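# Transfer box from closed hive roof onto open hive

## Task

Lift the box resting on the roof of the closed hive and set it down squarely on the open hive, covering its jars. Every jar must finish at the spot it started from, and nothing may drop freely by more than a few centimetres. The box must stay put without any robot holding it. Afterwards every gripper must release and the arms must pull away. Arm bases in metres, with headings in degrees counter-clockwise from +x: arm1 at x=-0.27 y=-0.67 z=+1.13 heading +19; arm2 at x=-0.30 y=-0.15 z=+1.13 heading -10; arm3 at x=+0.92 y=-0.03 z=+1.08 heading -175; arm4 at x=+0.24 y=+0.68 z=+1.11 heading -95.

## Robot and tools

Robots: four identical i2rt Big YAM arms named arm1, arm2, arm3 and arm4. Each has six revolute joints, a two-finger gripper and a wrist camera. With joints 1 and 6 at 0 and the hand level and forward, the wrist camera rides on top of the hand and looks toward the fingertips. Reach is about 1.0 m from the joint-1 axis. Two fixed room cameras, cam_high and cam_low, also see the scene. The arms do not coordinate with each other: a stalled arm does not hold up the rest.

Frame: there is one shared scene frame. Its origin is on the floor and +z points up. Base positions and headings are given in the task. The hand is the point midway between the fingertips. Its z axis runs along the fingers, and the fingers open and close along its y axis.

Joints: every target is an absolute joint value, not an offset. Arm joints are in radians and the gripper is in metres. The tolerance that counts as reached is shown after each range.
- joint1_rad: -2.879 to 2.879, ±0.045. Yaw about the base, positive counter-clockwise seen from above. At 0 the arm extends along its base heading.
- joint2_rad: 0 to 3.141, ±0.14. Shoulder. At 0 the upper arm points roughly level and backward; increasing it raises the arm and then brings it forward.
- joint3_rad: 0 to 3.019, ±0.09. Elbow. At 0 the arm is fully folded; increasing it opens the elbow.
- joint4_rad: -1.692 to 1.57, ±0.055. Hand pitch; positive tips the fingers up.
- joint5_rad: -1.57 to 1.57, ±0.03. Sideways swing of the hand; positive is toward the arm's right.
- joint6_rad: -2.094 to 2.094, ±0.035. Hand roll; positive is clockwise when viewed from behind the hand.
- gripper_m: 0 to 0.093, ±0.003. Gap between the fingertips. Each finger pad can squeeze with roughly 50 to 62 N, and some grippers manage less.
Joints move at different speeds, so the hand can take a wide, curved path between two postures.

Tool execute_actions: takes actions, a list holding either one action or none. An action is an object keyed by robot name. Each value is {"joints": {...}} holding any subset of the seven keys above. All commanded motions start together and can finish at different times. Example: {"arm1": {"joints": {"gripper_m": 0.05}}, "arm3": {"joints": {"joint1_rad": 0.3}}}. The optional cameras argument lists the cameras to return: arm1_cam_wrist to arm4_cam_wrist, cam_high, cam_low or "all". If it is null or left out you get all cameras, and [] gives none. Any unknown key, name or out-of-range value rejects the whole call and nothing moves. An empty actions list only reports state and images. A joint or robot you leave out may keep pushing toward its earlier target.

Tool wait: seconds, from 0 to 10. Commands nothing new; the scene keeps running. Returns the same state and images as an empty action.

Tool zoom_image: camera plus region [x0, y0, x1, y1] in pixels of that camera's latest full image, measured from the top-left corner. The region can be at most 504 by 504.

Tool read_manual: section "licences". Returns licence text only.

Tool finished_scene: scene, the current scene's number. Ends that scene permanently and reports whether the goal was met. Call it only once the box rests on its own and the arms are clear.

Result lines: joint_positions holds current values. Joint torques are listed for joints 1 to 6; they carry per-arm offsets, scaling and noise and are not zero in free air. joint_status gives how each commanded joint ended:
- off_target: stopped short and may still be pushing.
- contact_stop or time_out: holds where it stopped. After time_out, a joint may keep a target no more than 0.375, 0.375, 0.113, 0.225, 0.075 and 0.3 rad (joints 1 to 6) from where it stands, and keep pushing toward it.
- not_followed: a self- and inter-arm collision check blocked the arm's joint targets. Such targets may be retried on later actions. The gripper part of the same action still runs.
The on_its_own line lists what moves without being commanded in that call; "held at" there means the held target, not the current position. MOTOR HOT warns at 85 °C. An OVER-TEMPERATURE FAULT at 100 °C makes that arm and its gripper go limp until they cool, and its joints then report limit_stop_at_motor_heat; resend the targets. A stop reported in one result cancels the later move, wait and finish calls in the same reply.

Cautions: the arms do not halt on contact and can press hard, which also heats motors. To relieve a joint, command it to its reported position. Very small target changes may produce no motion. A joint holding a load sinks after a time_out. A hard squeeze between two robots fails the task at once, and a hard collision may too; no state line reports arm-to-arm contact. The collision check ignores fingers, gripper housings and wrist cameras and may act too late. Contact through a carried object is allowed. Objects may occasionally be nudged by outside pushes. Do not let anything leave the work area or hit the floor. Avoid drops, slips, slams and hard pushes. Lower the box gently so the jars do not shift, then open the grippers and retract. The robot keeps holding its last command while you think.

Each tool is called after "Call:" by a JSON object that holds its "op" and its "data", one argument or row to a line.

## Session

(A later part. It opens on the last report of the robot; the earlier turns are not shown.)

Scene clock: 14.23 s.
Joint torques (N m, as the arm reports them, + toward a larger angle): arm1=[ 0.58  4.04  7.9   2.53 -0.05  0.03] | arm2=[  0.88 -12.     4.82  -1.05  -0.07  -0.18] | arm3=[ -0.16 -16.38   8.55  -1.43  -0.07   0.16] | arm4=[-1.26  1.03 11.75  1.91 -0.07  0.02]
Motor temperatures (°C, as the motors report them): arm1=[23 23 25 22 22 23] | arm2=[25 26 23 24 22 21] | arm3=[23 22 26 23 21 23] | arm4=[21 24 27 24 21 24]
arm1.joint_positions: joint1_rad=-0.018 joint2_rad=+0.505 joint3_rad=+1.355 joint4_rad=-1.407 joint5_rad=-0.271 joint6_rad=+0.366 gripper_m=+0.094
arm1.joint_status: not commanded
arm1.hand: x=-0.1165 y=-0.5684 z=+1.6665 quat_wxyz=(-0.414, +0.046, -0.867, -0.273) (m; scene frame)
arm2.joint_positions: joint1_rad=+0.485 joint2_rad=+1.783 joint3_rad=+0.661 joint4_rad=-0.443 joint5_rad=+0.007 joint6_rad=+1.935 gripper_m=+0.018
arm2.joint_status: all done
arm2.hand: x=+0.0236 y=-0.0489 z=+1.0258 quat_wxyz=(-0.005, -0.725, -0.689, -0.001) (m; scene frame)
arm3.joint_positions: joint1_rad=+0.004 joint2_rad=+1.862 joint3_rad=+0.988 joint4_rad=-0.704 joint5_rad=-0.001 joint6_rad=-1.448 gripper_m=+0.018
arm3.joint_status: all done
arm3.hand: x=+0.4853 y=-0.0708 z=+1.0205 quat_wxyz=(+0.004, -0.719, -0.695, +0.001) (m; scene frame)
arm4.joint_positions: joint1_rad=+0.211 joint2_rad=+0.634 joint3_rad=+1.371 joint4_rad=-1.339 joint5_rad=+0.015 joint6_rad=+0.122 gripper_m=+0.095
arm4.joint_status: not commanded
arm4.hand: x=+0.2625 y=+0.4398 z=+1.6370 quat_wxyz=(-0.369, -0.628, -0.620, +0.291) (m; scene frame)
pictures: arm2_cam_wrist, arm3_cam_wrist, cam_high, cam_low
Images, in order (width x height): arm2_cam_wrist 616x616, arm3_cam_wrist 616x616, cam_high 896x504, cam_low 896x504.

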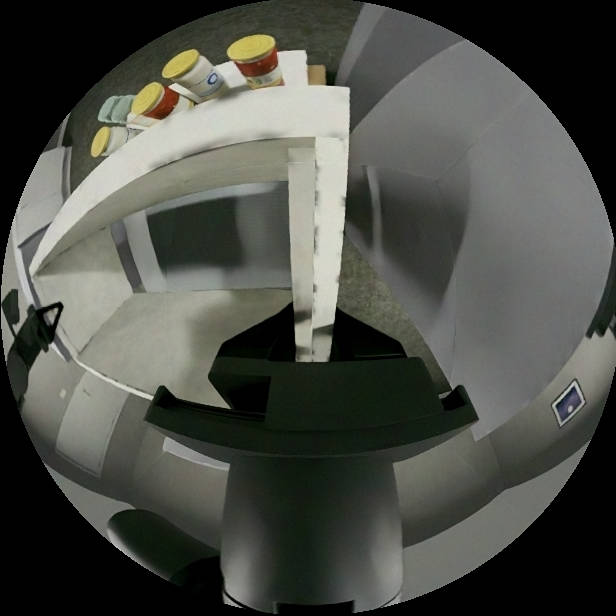

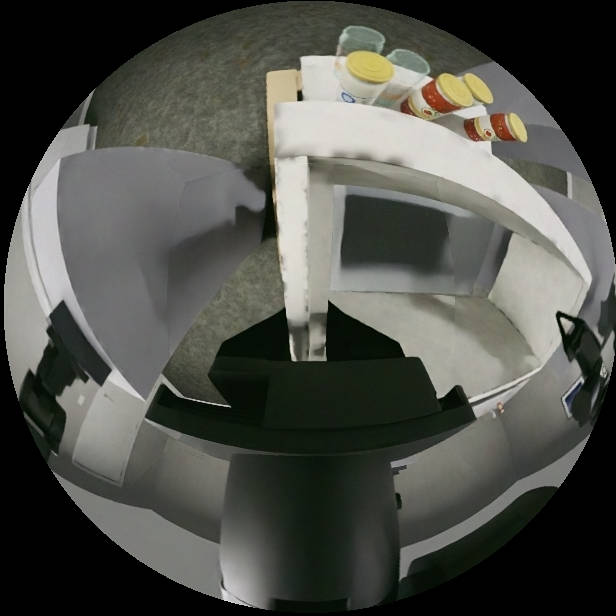

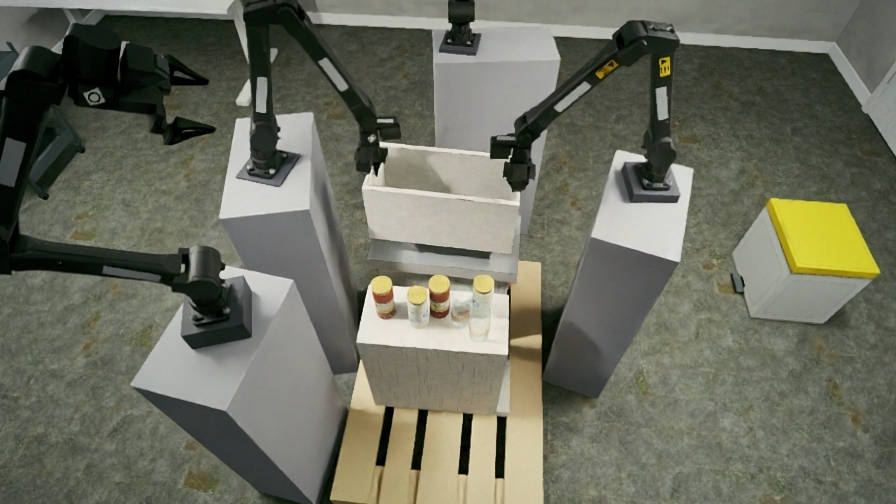

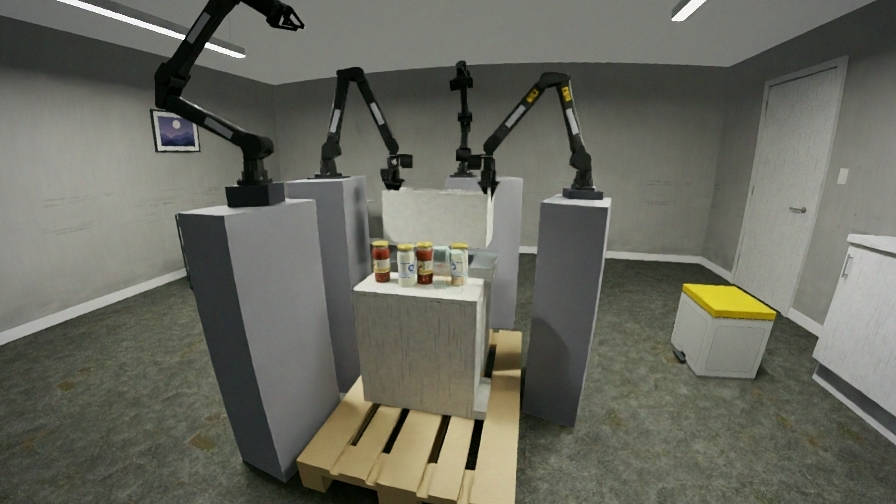

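Call:
{"op": "execute_actions", "data": {
  "actions": [
    {"arm2":{"joints":{"joint1_rad":0.419,"joint2_rad":1.478,"joint3_rad":0.715,"joint4_rad":-0.783,"joint6_rad":1.805}},"arm3":{"joints":{"joint2_rad":1.64,"joint3_rad":1.095,"joint4_rad":-0.985,"joint6_rad":-1.492}}}
  ],
  "cameras": ["cam_high","cam_low"]
}}

Scene clock: 15.77 s.
Joint torques (N m, as the arm reports them, + toward a larger angle): arm1=[ 0.61  4.03  7.93  2.53 -0.05  0.04] | arm2=[  1.05 -10.26   9.24  -1.88  -0.17  -0.33] | arm3=[ -0.28 -16.02  11.19  -2.1   -0.07   0.03] | arm4=[-1.6   0.93 11.78  1.82 -0.05 -0.01]
Motor temperatures (°C, as the motors report them): arm1=[23 23 25 22 22 23] | arm2=[25 26 23 24 22 21] | arm3=[23 22 26 23 21 23] | arm4=[21 24 27 24 21 24]
arm1.joint_positions: joint1_rad=-0.018 joint2_rad=+0.505 joint3_rad=+1.355 joint4_rad=-1.407 joint5_rad=-0.271 joint6_rad=+0.366 gripper_m=+0.094
arm1.joint_status: not commanded
arm1.hand: x=-0.1165 y=-0.5684 z=+1.6665 quat_wxyz=(-0.414, +0.046, -0.867, -0.273) (m; scene frame)
arm2.joint_positions: joint1_rad=+0.418 joint2_rad=+1.505 joint3_rad=+0.682 joint4_rad=-0.739 joint5_rad=+0.008 joint6_rad=+1.824 gripper_m=+0.018
arm2.joint_status: all done
arm2.hand: x=+0.0220 y=-0.0726 z=+1.1165 quat_wxyz=(-0.006, -0.710, -0.705, -0.001) (m; scene frame)
arm3.joint_positions: joint1_rad=+0.006 joint2_rad=+1.685 joint3_rad=+1.050 joint4_rad=-0.941 joint5_rad=-0.001 joint6_rad=-1.492 gripper_m=+0.018
arm3.joint_status: all done
arm3.hand: x=+0.4869 y=-0.0718 z=+1.1122 quat_wxyz=(+0.004, -0.703, -0.711, +0.002) (m; scene frame)
arm4.joint_positions: joint1_rad=+0.211 joint2_rad=+0.634 joint3_rad=+1.371 joint4_rad=-1.339 joint5_rad=+0.015 joint6_rad=+0.122 gripper_m=+0.095
arm4.joint_status: not commanded
arm4.hand: x=+0.2625 y=+0.4398 z=+1.6370 quat_wxyz=(-0.369, -0.628, -0.620, +0.291) (m; scene frame)
pictures: cam_high, cam_low
Images, in order (width x height): cam_high 896x504, cam_low 896x504.

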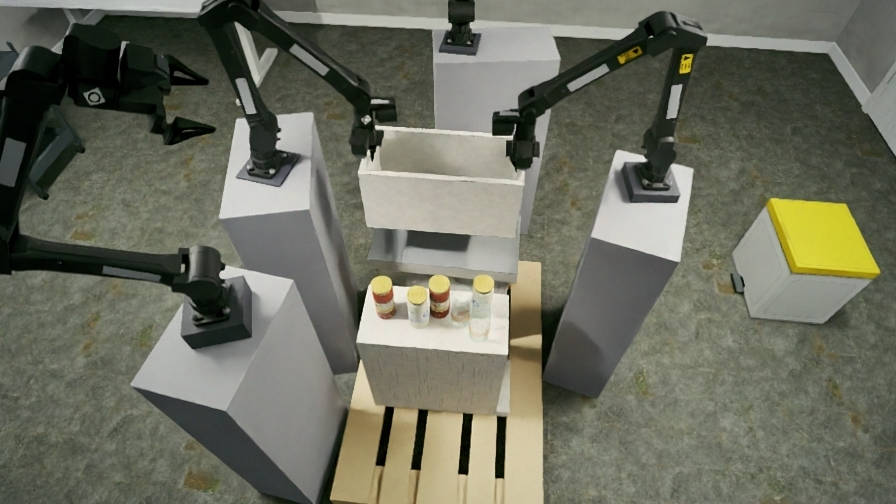

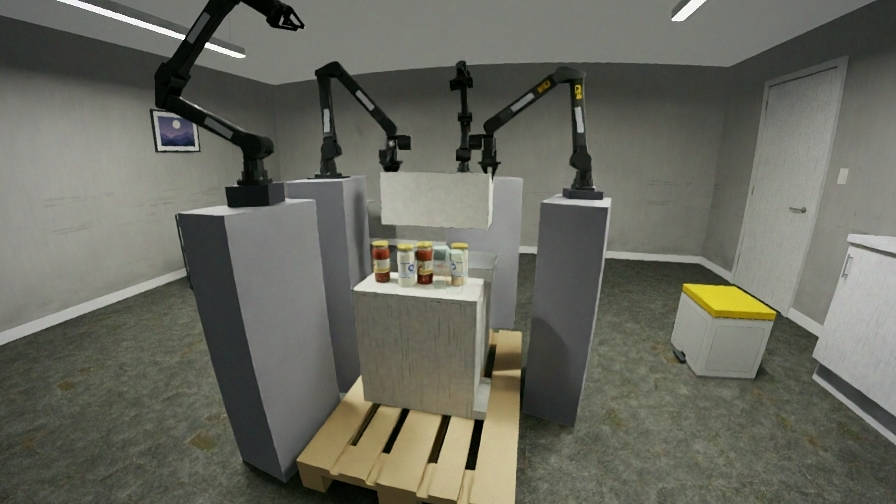

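Call:
{"op": "execute_actions", "data": {
  "actions": [
    {"arm2":{"joints":{"joint1_rad":0.141,"joint2_rad":1.405,"joint3_rad":0.716,"joint4_rad":-0.84,"joint6_rad":1.527}},"arm3":{"joints":{"joint1_rad":0.202,"joint2_rad":1.645,"joint3_rad":1.178,"joint4_rad":-1.04,"joint6_rad":-1.278}}}
  ],
  "cameras": ["cam_high","cam_low"]
}}

Scene clock: 17.73 s.
Joint torques (N m, as the arm reports them, + toward a larger angle): arm1=[ 0.55  4.1   7.87  2.49 -0.05  0.04] | arm2=[  1.29 -11.07   9.72  -1.23   0.14  -0.33] | arm3=[ -0.37 -17.08  12.78  -2.01  -0.35   0.17] | arm4=[-1.67  1.08 11.7   1.72 -0.05  0.  ]
Motor temperatures (°C, as the motors report them): arm1=[23 23 25 22 22 23] | arm2=[25 26 24 24 22 21] | arm3=[23 22 27 23 21 23] | arm4=[21 24 28 24 21 24]
arm1.joint_positions: joint1_rad=-0.018 joint2_rad=+0.505 joint3_rad=+1.355 joint4_rad=-1.407 joint5_rad=-0.271 joint6_rad=+0.366 gripper_m=+0.094
arm1.joint_status: not commanded
arm1.hand: x=-0.1165 y=-0.5684 z=+1.6665 quat_wxyz=(-0.414, +0.046, -0.867, -0.273) (m; scene frame)
arm2.joint_positions: joint1_rad=+0.137 joint2_rad=+1.448 joint3_rad=+0.682 joint4_rad=-0.809 joint5_rad=+0.000 joint6_rad=+1.548 gripper_m=+0.018
arm2.joint_status: all done
arm2.hand: x=+0.0215 y=-0.1620 z=+1.1337 quat_wxyz=(+0.001, -0.711, -0.703, +0.002) (m; scene frame)
arm3.joint_positions: joint1_rad=+0.204 joint2_rad=+1.697 joint3_rad=+1.117 joint4_rad=-0.997 joint5_rad=+0.008 joint6_rad=-1.291 gripper_m=+0.018
arm3.joint_status: all done
arm3.hand: x=+0.4875 y=-0.1601 z=+1.1276 quat_wxyz=(+0.008, -0.704, -0.710, -0.001) (m; scene frame)
arm4.joint_positions: joint1_rad=+0.211 joint2_rad=+0.634 joint3_rad=+1.371 joint4_rad=-1.339 joint5_rad=+0.015 joint6_rad=+0.122 gripper_m=+0.095
arm4.joint_status: not commanded
arm4.hand: x=+0.2625 y=+0.4398 z=+1.6370 quat_wxyz=(-0.369, -0.628, -0.620, +0.291) (m; scene frame)
pictures: cam_high, cam_low
Images, in order (width x height): cam_high 896x504, cam_low 896x504.

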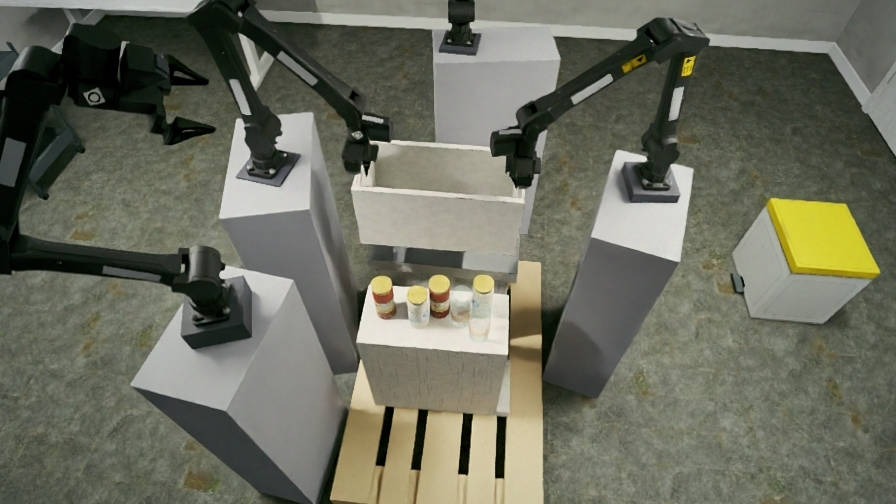

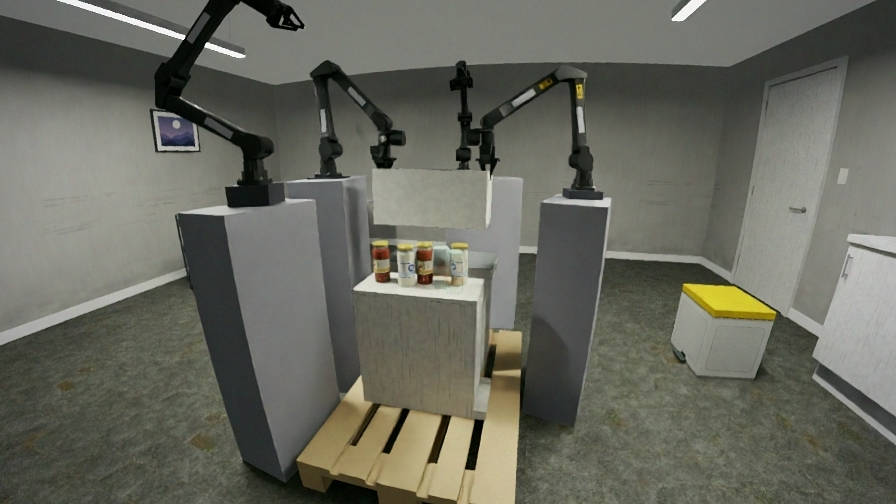

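Call:
{"op": "execute_actions", "data": {
  "actions": [
    {"arm2":{"joints":{"joint1_rad":-0.129,"joint2_rad":1.435,"joint3_rad":0.763,"joint4_rad":-0.83,"joint6_rad":1.25}},"arm3":{"joints":{"joint1_rad":0.376,"joint2_rad":1.712,"joint3_rad":1.30,"joint4_rad":-1.062,"joint6_rad":-1.10}}}
  ],
  "cameras": ["cam_low"]
}}

Scene clock: 19.20 s.
Joint torques (N m, as the arm reports them, + toward a larger angle): arm1=[ 0.62  3.98  7.9   2.52 -0.04  0.04] | arm2=[  1.46 -11.53  11.54  -0.32   0.12  -0.43] | arm3=[ -0.81 -19.13  13.51  -1.09  -0.34   0.12] | arm4=[-2.46  0.87 11.71  1.83 -0.07  0.  ]
Motor temperatures (°C, as the motors report them): arm1=[23 23 25 22 22 23] | arm2=[25 27 24 24 22 21] | arm3=[23 23 27 23 21 23] | arm4=[21 24 28 24 21 24]
arm1.joint_positions: joint1_rad=-0.018 joint2_rad=+0.505 joint3_rad=+1.355 joint4_rad=-1.407 joint5_rad=-0.271 joint6_rad=+0.366 gripper_m=+0.094
arm1.joint_status: not commanded
arm1.hand: x=-0.1165 y=-0.5684 z=+1.6665 quat_wxyz=(-0.414, +0.046, -0.867, -0.273) (m; scene frame)
arm2.joint_positions: joint1_rad=-0.136 joint2_rad=+1.471 joint3_rad=+0.710 joint4_rad=-0.813 joint5_rad=+0.000 joint6_rad=+1.281 gripper_m=+0.018
arm2.joint_status: all done
arm2.hand: x=+0.0167 y=-0.2500 z=+1.1348 quat_wxyz=(+0.001, -0.714, -0.701, +0.001) (m; scene frame)
arm3.joint_positions: joint1_rad=+0.380 joint2_rad=+1.774 joint3_rad=+1.232 joint4_rad=-1.038 joint5_rad=+0.007 joint6_rad=-1.108 gripper_m=+0.018
arm3.joint_status: all done
arm3.hand: x=+0.4853 y=-0.2503 z=+1.1297 quat_wxyz=(+0.008, -0.707, -0.708, -0.002) (m; scene frame)
arm4.joint_positions: joint1_rad=+0.211 joint2_rad=+0.634 joint3_rad=+1.371 joint4_rad=-1.339 joint5_rad=+0.015 joint6_rad=+0.122 gripper_m=+0.095
arm4.joint_status: not commanded
arm4.hand: x=+0.2625 y=+0.4398 z=+1.6370 quat_wxyz=(-0.369, -0.628, -0.620, +0.291) (m; scene frame)
pictures: cam_low
Images, in order (width x height): cam_low 896x504.

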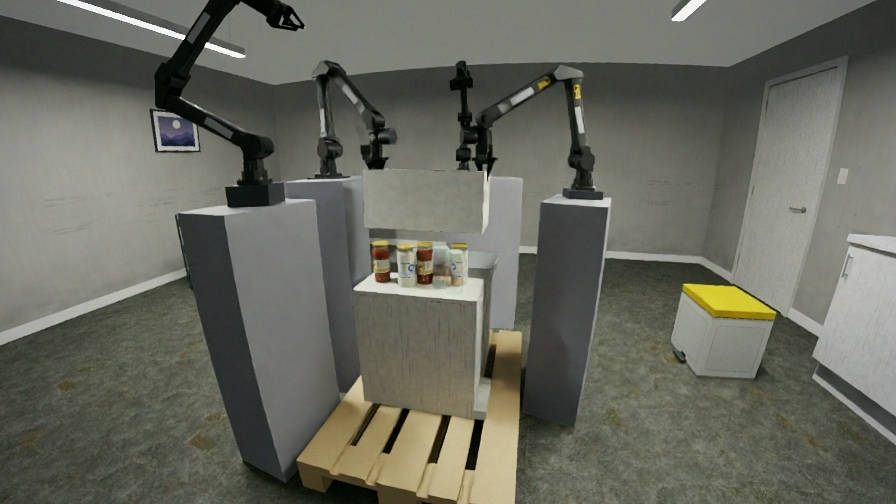

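Call:
{"op": "execute_actions", "data": {
  "actions": [
    {"arm2":{"joints":{"joint1_rad":-0.364,"joint2_rad":1.518,"joint3_rad":0.875,"joint4_rad":-0.85,"joint6_rad":1.012}},"arm3":{"joints":{"joint1_rad":0.527,"joint2_rad":1.80,"joint3_rad":1.458,"joint4_rad":-1.115,"joint6_rad":-0.95}}}
  ],
  "cameras": ["cam_low"]
}}

Call:
{"op": "execute_actions", "data": {
  "actions": [
    {"arm2":{"joints":{"joint1_rad":-0.53,"joint2_rad":1.617,"joint3_rad":1.012,"joint4_rad":-0.882,"joint6_rad":0.847}},"arm3":{"joints":{"joint1_rad":0.639,"joint2_rad":1.91,"joint3_rad":1.645,"joint4_rad":-1.182,"joint6_rad":-0.838}}}
  ]
}}

Scene clock: 20.67 s.
Joint torques (N m, as the arm reports them, + toward a larger angle): arm1=[ 0.68  3.98  7.88  2.53 -0.04  0.04] | arm2=[  1.88 -13.63  11.72  -0.17   0.15  -0.45] | arm3=[ -1.25 -21.55  14.15  -0.88  -0.35   0.05] | arm4=[-1.57  0.58 11.79  1.91 -0.05  0.02]
Motor temperatures (°C, as the motors report them): arm1=[23 23 25 22 22 23] | arm2=[25 27 25 24 22 21] | arm3=[23 23 28 23 21 23] | arm4=[21 24 28 24 21 24]
arm1.joint_positions: joint1_rad=-0.018 joint2_rad=+0.505 joint3_rad=+1.355 joint4_rad=-1.407 joint5_rad=-0.271 joint6_rad=+0.366 gripper_m=+0.094
arm1.joint_status: not commanded
arm1.hand: x=-0.1165 y=-0.5684 z=+1.6665 quat_wxyz=(-0.414, +0.046, -0.867, -0.273) (m; scene frame)
arm2.joint_positions: joint1_rad=-0.374 joint2_rad=+1.565 joint3_rad=+0.820 joint4_rad=-0.838 joint5_rad=+0.000 joint6_rad=+1.045 gripper_m=+0.018
arm2.joint_status: all done
arm2.hand: x=+0.0165 y=-0.3405 z=+1.1347 quat_wxyz=(+0.006, -0.714, -0.700, +0.002) (m; scene frame)
arm3.joint_positions: joint1_rad=+0.535 joint2_rad=+1.874 joint3_rad=+1.385 joint4_rad=-1.098 joint5_rad=+0.008 joint6_rad=-0.951 gripper_m=+0.018
arm3.joint_status: all done
arm3.hand: x=+0.4893 y=-0.3406 z=+1.1306 quat_wxyz=(+0.009, -0.707, -0.707, -0.005) (m; scene frame)
arm4.joint_positions: joint1_rad=+0.211 joint2_rad=+0.634 joint3_rad=+1.371 joint4_rad=-1.339 joint5_rad=+0.015 joint6_rad=+0.122 gripper_m=+0.095
arm4.joint_status: not commanded
arm4.hand: x=+0.2625 y=+0.4398 z=+1.6370 quat_wxyz=(-0.369, -0.628, -0.620, +0.291) (m; scene frame)
pictures: cam_low
Images, in order (width x height): cam_low 896x504.

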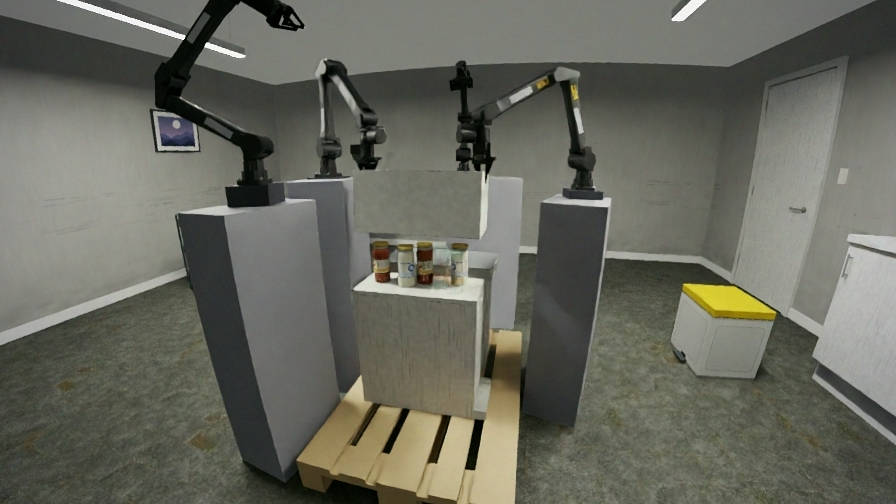

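Scene clock: 21.77 s.
Joint torques (N m, as the arm reports them, + toward a larger angle): arm1=[ 0.59  4.01  7.89  2.5  -0.05  0.03] | arm2=[  2.01 -15.79  12.12  -0.33   0.16  -0.45] | arm3=[ -1.53 -23.94  15.01  -0.95  -0.43   0.  ] | arm4=[-2.21  0.65 11.75  1.75 -0.07 -0.02]
Motor temperatures (°C, as the motors report them): arm1=[23 23 25 22 22 23] | arm2=[25 27 26 24 22 21] | arm3=[23 23 29 23 21 23] | arm4=[21 24 28 24 21 24]
arm1.joint_positions: joint1_rad=-0.018 joint2_rad=+0.505 joint3_rad=+1.355 joint4_rad=-1.407 joint5_rad=-0.271 joint6_rad=+0.366 gripper_m=+0.094
arm1.joint_status: not commanded
arm1.hand: x=-0.1165 y=-0.5684 z=+1.6665 quat_wxyz=(-0.414, +0.046, -0.867, -0.273) (m; scene frame)
arm2.joint_positions: joint1_rad=-0.543 joint2_rad=+1.675 joint3_rad=+0.952 joint4_rad=-0.869 joint5_rad=-0.001 joint6_rad=+0.878 gripper_m=+0.018
arm2.joint_status: all done
arm2.hand: x=+0.0141 y=-0.4193 z=+1.1314 quat_wxyz=(+0.010, -0.715, -0.699, +0.001) (m; scene frame)
arm3.joint_positions: joint1_rad=+0.649 joint2_rad=+1.994 joint3_rad=+1.564 joint4_rad=-1.163 joint5_rad=+0.011 joint6_rad=-0.835 gripper_m=+0.018
arm3.joint_status: all done
arm3.hand: x=+0.4909 y=-0.4196 z=+1.1268 quat_wxyz=(+0.011, -0.708, -0.706, -0.008) (m; scene frame)
arm4.joint_positions: joint1_rad=+0.211 joint2_rad=+0.634 joint3_rad=+1.371 joint4_rad=-1.339 joint5_rad=+0.015 joint6_rad=+0.122 gripper_m=+0.095
arm4.joint_status: not commanded
arm4.hand: x=+0.2625 y=+0.4398 z=+1.6370 quat_wxyz=(-0.369, -0.628, -0.620, +0.291) (m; scene frame)
pictures: arm1_cam_wrist, arm2_cam_wrist, arm3_cam_wrist, arm4_cam_wrist, cam_high, cam_low
Images, in order (width x height): arm1_cam_wrist 616x616, arm2_cam_wrist 616x616, arm3_cam_wrist 616x616, arm4_cam_wrist 616x616, cam_high 896x504, cam_low 896x504.

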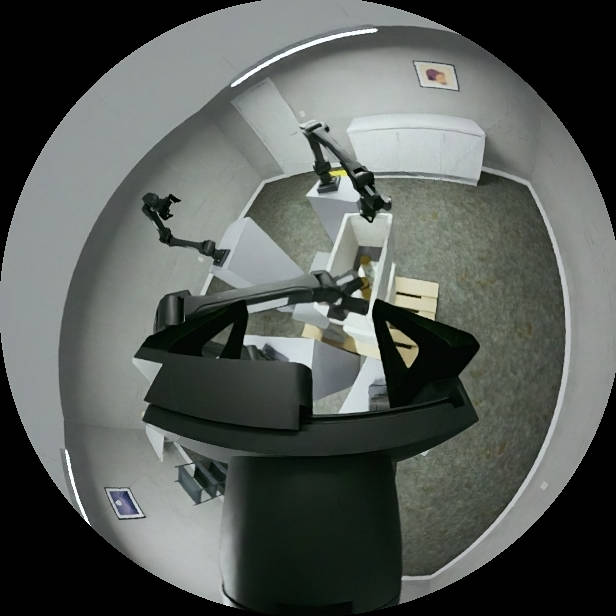

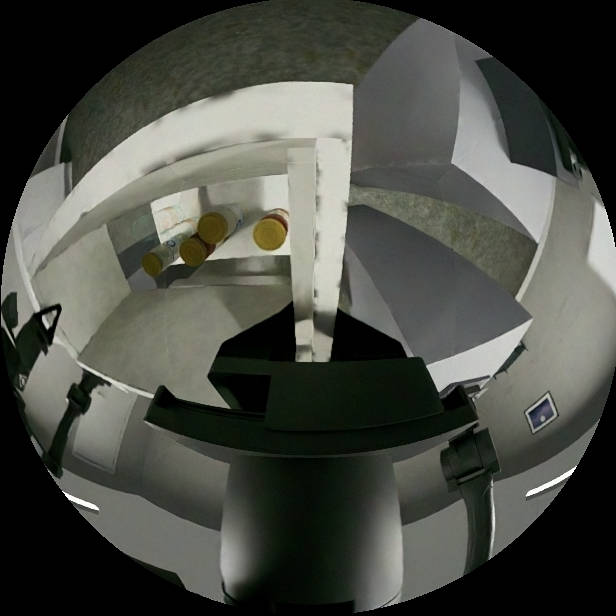

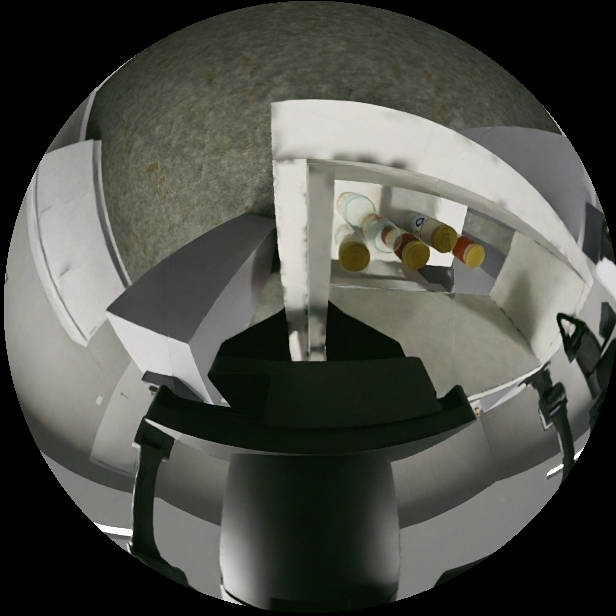

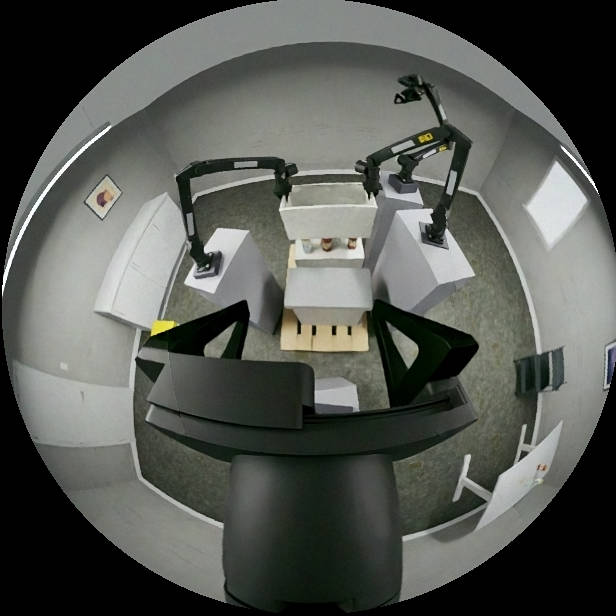

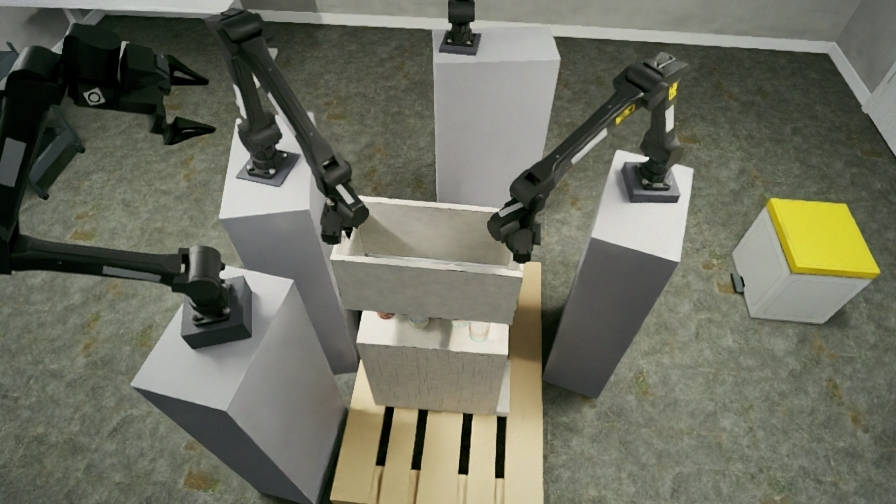

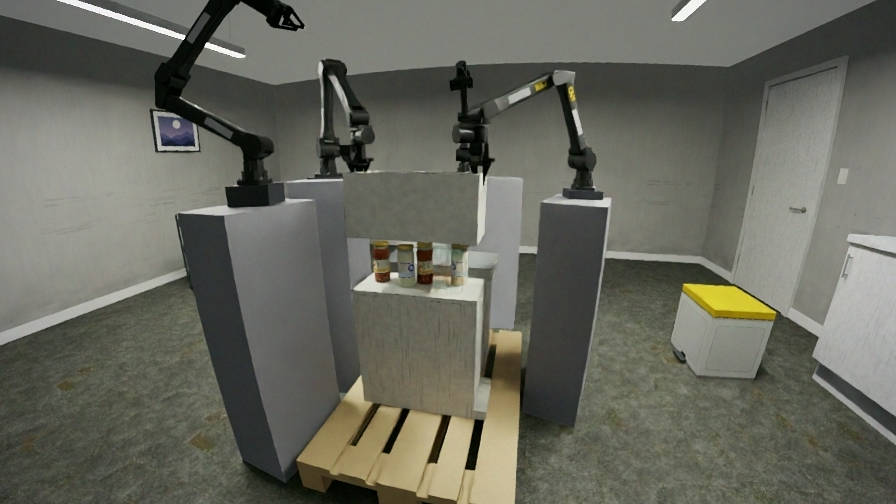

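Call:
{"op": "zoom_image", "data": {
  "camera": "arm2_cam_wrist",
  "region": [100, 130, 360, 310]
}}

Call:
{"op": "zoom_image", "data": {
  "camera": "arm3_cam_wrist",
  "region": [260, 130, 520, 310]
}}

Call:
{"op": "zoom_image", "data": {
  "camera": "cam_low",
  "region": [330, 150, 530, 330]
}}

Call:
{"op": "zoom_image", "data": {
  "camera": "arm4_cam_wrist",
  "region": [260, 160, 400, 300]
}}

Region (100, 130, 360, 310) of arm2_cam_wrist's 616x616 image, scaled by 1.938, with more detail than that image has; it fills the top 349 rows of this view, and the rest is white.

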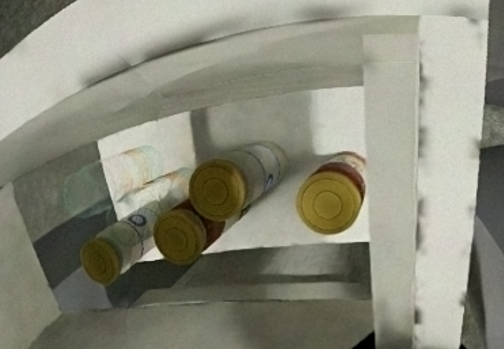

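Region (260, 130, 520, 310) of arm3_cam_wrist's 616x616 image, scaled by 1.938, with more detail than that image has; it fills the top 349 rows of this view, and the rest is white.

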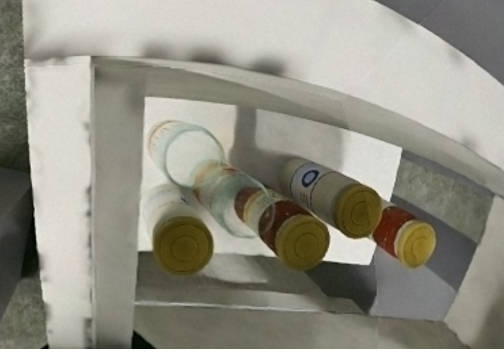

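Region (330, 150, 530, 330) of cam_low's 896x504 image, scaled by 2.520, with more detail than that image has; it fills the top 454 rows of this view, and the rest is white.

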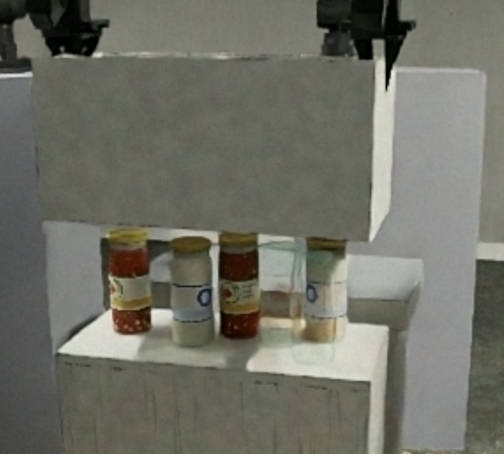

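Region (260, 160, 400, 300) of arm4_cam_wrist's 616x616 image, scaled by 3.600, with more detail than that image has.

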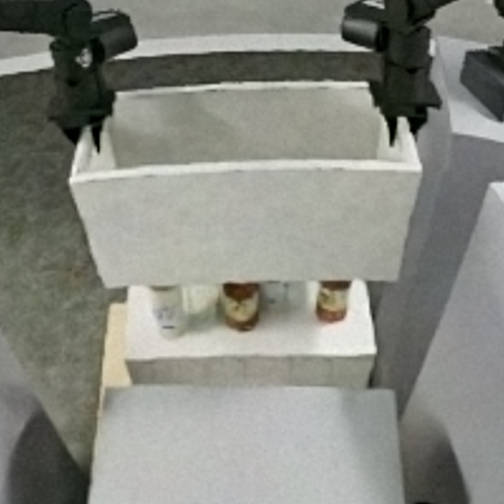

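Call:
{"op": "execute_actions", "data": {
  "actions": [
    {"arm2":{"joints":{"joint1_rad":-0.537,"joint2_rad":1.732,"joint3_rad":0.978,"joint4_rad":-0.718,"joint6_rad":0.862}},"arm3":{"joints":{"joint1_rad":0.654,"joint2_rad":1.94,"joint3_rad":1.528,"joint4_rad":-1.02,"joint6_rad":-0.83}}}
  ],
  "cameras": ["arm2_cam_wrist","arm3_cam_wrist","arm4_cam_wrist","cam_high","cam_low"]
}}

Call:
{"op": "zoom_image", "data": {
  "camera": "arm2_cam_wrist",
  "region": [100, 130, 360, 310]
}}

Call:
{"op": "zoom_image", "data": {
  "camera": "arm3_cam_wrist",
  "region": [260, 130, 520, 310]
}}

Call:
{"op": "zoom_image", "data": {
  "camera": "cam_low",
  "region": [330, 150, 530, 330]
}}

Scene clock: 24.13 s.
Joint torques (N m, as the arm reports them, + toward a larger angle): arm1=[ 0.63  4.12  7.88  2.52 -0.04  0.03] | arm2=[  1.14 -17.5    9.29   0.37   0.05  -0.21] | arm3=[ -0.89 -24.9   12.07  -0.24  -0.31   0.16] | arm4=[-1.81  1.22 11.6   1.75 -0.08 -0.01]
Motor temperatures (°C, as the motors report them): arm1=[23 23 25 22 22 23] | arm2=[25 27 26 24 22 21] | arm3=[23 24 30 23 21 23] | arm4=[21 24 28 24 21 24]
arm1.joint_positions: joint1_rad=-0.018 joint2_rad=+0.505 joint3_rad=+1.355 joint4_rad=-1.407 joint5_rad=-0.271 joint6_rad=+0.366 gripper_m=+0.094
arm1.joint_status: not commanded
arm1.hand: x=-0.1165 y=-0.5684 z=+1.6665 quat_wxyz=(-0.414, +0.046, -0.867, -0.273) (m; scene frame)
arm2.joint_positions: joint1_rad=-0.539 joint2_rad=+1.804 joint3_rad=+0.941 joint4_rad=-0.719 joint5_rad=+0.002 joint6_rad=+0.871 gripper_m=+0.018
arm2.joint_status: all done
arm2.hand: x=+0.0229 y=-0.4258 z=+1.0770 quat_wxyz=(+0.005, -0.711, -0.703, +0.002) (m; scene frame)
arm3.joint_positions: joint1_rad=+0.657 joint2_rad=+2.039 joint3_rad=+1.476 joint4_rad=-1.016 joint5_rad=+0.007 joint6_rad=-0.841 gripper_m=+0.018
arm3.joint_status: all done
arm3.hand: x=+0.4986 y=-0.4191 z=+1.0722 quat_wxyz=(+0.010, -0.703, -0.711, -0.001) (m; scene frame)
arm4.joint_positions: joint1_rad=+0.211 joint2_rad=+0.634 joint3_rad=+1.371 joint4_rad=-1.339 joint5_rad=+0.015 joint6_rad=+0.122 gripper_m=+0.095
arm4.joint_status: not commanded
arm4.hand: x=+0.2625 y=+0.4398 z=+1.6370 quat_wxyz=(-0.369, -0.628, -0.620, +0.291) (m; scene frame)
pictures: arm2_cam_wrist, arm3_cam_wrist, arm4_cam_wrist, cam_high, cam_low
Images, in order (width x height): arm2_cam_wrist 616x616, arm3_cam_wrist 616x616, arm4_cam_wrist 616x616, cam_high 896x504, cam_low 896x504.

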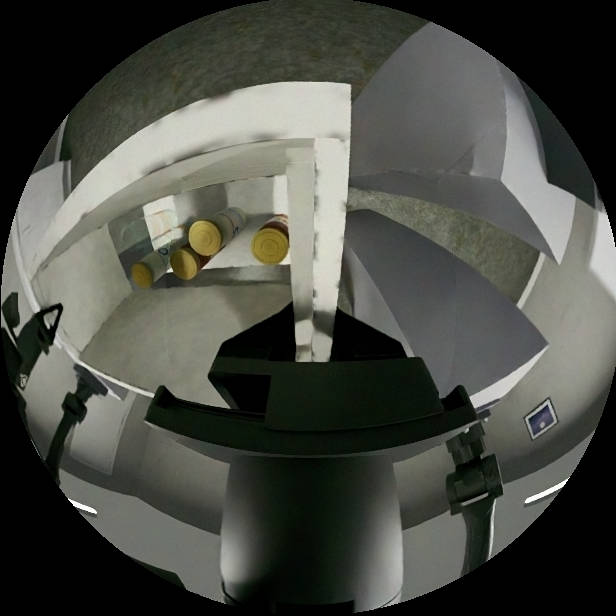

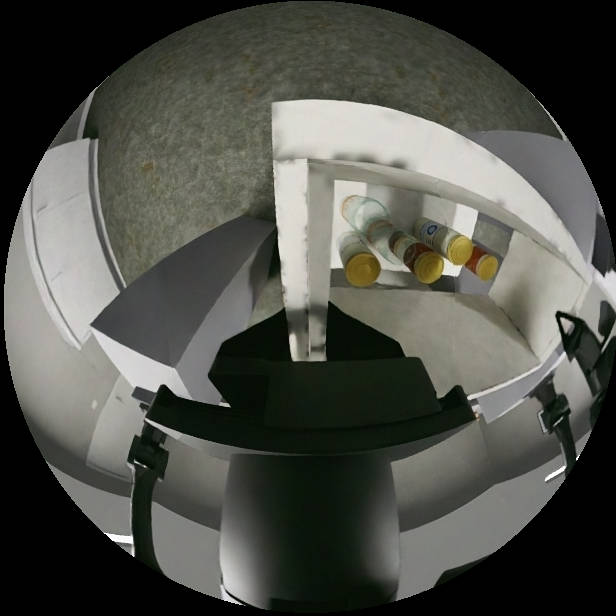

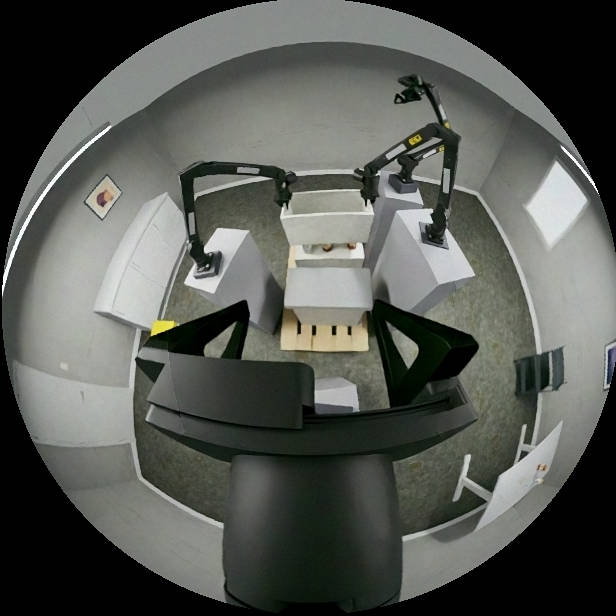

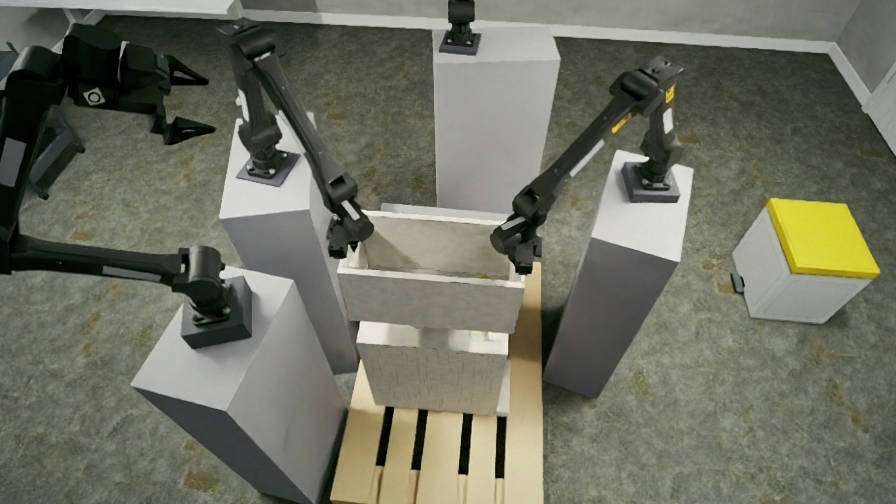

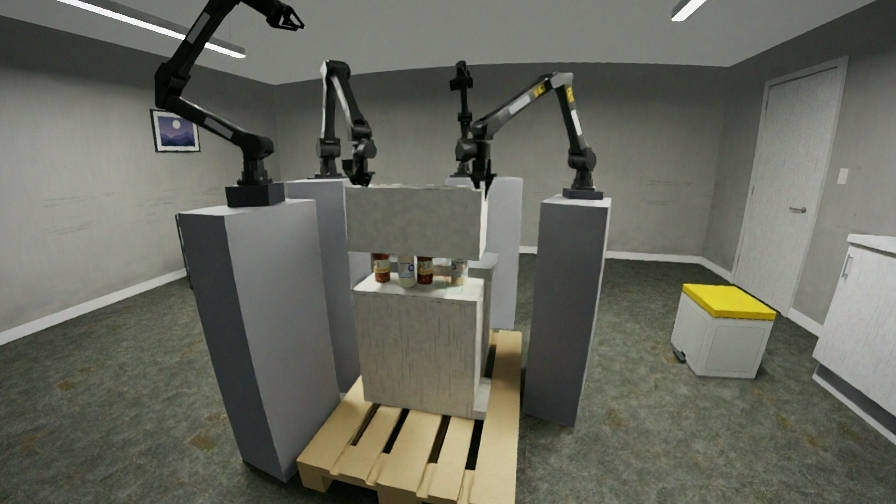

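Region (100, 130, 360, 310) of arm2_cam_wrist's 616x616 image, scaled by 1.938, with more detail than that image has; it fills the top 349 rows of this view, and the rest is white.

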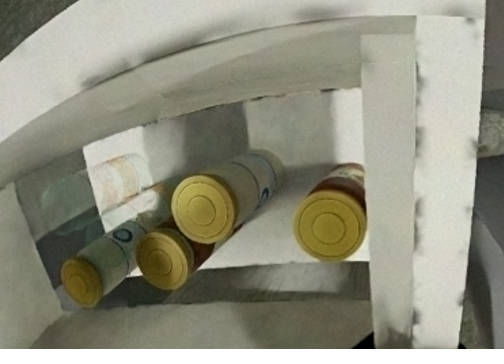

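Region (260, 130, 520, 310) of arm3_cam_wrist's 616x616 image, scaled by 1.938, with more detail than that image has; it fills the top 349 rows of this view, and the rest is white.

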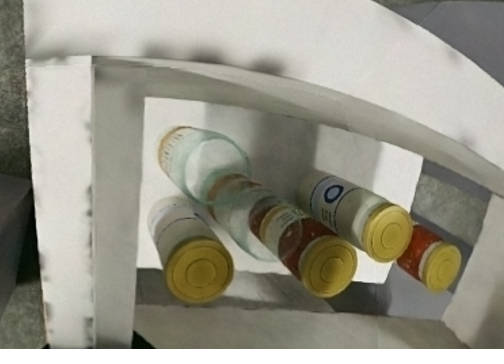

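Region (330, 150, 530, 330) of cam_low's 896x504 image, scaled by 2.520, with more detail than that image has; it fills the top 454 rows of this view, and the rest is white.

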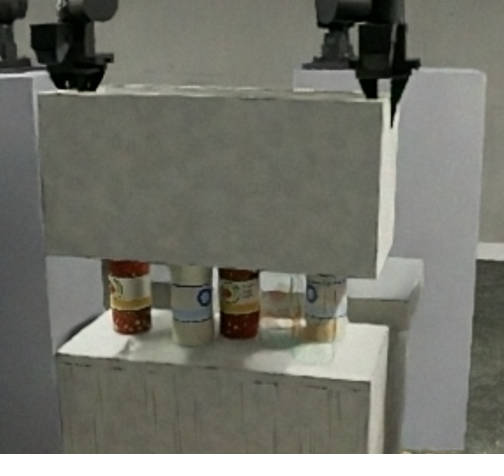

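Call:
{"op": "execute_actions", "data": {
  "actions": [
    {"arm2":{"joints":{"joint1_rad":-0.526}},"arm3":{"joints":{"joint1_rad":0.638,"joint2_rad":1.903,"joint3_rad":1.506,"joint4_rad":-1.005,"joint5_rad":-0.012,"joint6_rad":-0.85}}}
  ],
  "cameras": ["arm2_cam_wrist","arm3_cam_wrist"]
}}

Call:
{"op": "zoom_image", "data": {
  "camera": "arm2_cam_wrist",
  "region": [100, 130, 360, 310]
}}

Call:
{"op": "zoom_image", "data": {
  "camera": "arm3_cam_wrist",
  "region": [260, 130, 520, 310]
}}

Scene clock: 25.67 s.
Joint torques (N m, as the arm reports them, + toward a larger angle): arm1=[ 0.57  3.96  7.9   2.52 -0.04  0.04] | arm2=[  1.41 -17.63   9.43   0.29   0.02  -0.23] | arm3=[ -1.68 -26.2   11.82  -0.09  -0.39   0.06] | arm4=[-1.65  1.12 11.61  1.76 -0.06 -0.03]
Motor temperatures (°C, as the motors report them): arm1=[23 23 25 22 22 23] | arm2=[25 27 26 24 22 21] | arm3=[23 24 30 23 21 23] | arm4=[21 24 28 24 21 24]
arm1.joint_positions: joint1_rad=-0.018 joint2_rad=+0.505 joint3_rad=+1.355 joint4_rad=-1.407 joint5_rad=-0.271 joint6_rad=+0.366 gripper_m=+0.094
arm1.joint_status: not commanded
arm1.hand: x=-0.1165 y=-0.5684 z=+1.6665 quat_wxyz=(-0.414, +0.046, -0.867, -0.273) (m; scene frame)
arm2.joint_positions: joint1_rad=-0.534 joint2_rad=+1.804 joint3_rad=+0.941 joint4_rad=-0.718 joint5_rad=+0.004 joint6_rad=+0.871 gripper_m=+0.018
arm2.joint_status: all done
arm2.hand: x=+0.0244 y=-0.4245 z=+1.0770 quat_wxyz=(+0.005, -0.709, -0.705, +0.003) (m; scene frame)
arm3.joint_positions: joint1_rad=+0.651 joint2_rad=+2.023 joint3_rad=+1.457 joint4_rad=-1.004 joint5_rad=-0.002 joint6_rad=-0.852 gripper_m=+0.018
arm3.joint_status: all done
arm3.hand: x=+0.4997 y=-0.4153 z=+1.0748 quat_wxyz=(+0.005, -0.701, -0.713, +0.004) (m; scene frame)
arm4.joint_positions: joint1_rad=+0.211 joint2_rad=+0.634 joint3_rad=+1.371 joint4_rad=-1.339 joint5_rad=+0.015 joint6_rad=+0.122 gripper_m=+0.095
arm4.joint_status: not commanded
arm4.hand: x=+0.2625 y=+0.4398 z=+1.6370 quat_wxyz=(-0.369, -0.628, -0.620, +0.291) (m; scene frame)
pictures: arm2_cam_wrist, arm3_cam_wrist
Images, in order (width x height): arm2_cam_wrist 616x616, arm3_cam_wrist 616x616.

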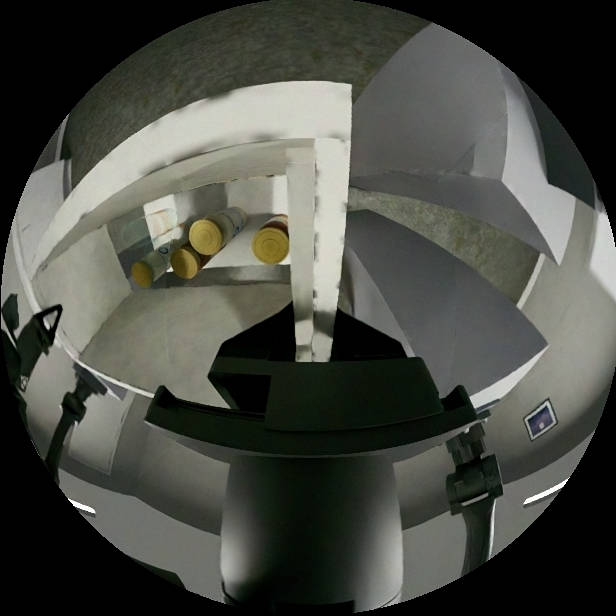

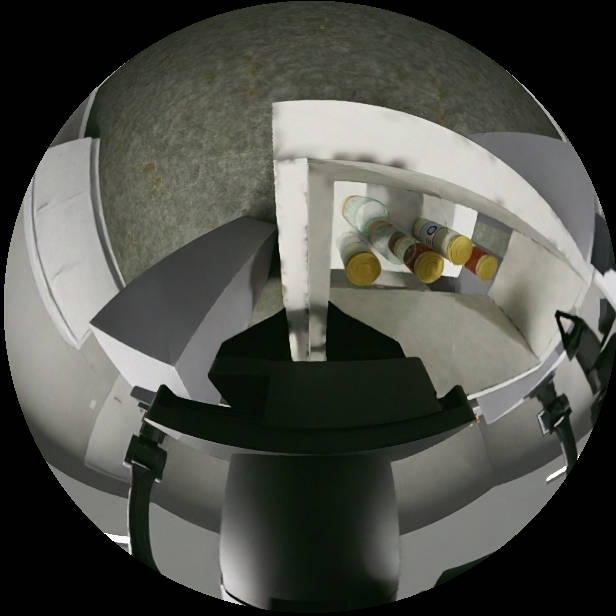

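Region (100, 130, 360, 310) of arm2_cam_wrist's 616x616 image, scaled by 1.938, with more detail than that image has; it fills the top 349 rows of this view, and the rest is white.

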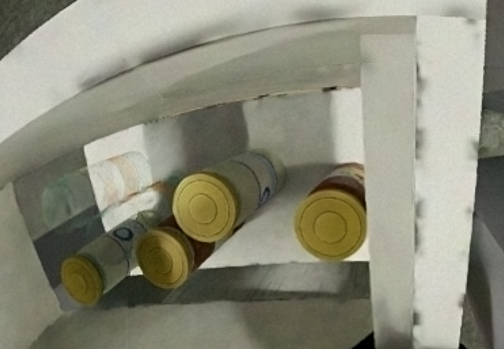

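Region (260, 130, 520, 310) of arm3_cam_wrist's 616x616 image, scaled by 1.938, with more detail than that image has; it fills the top 349 rows of this view, and the rest is white.

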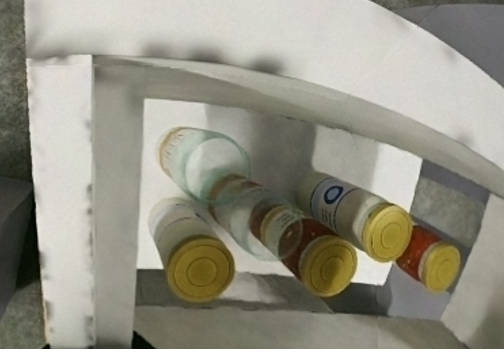

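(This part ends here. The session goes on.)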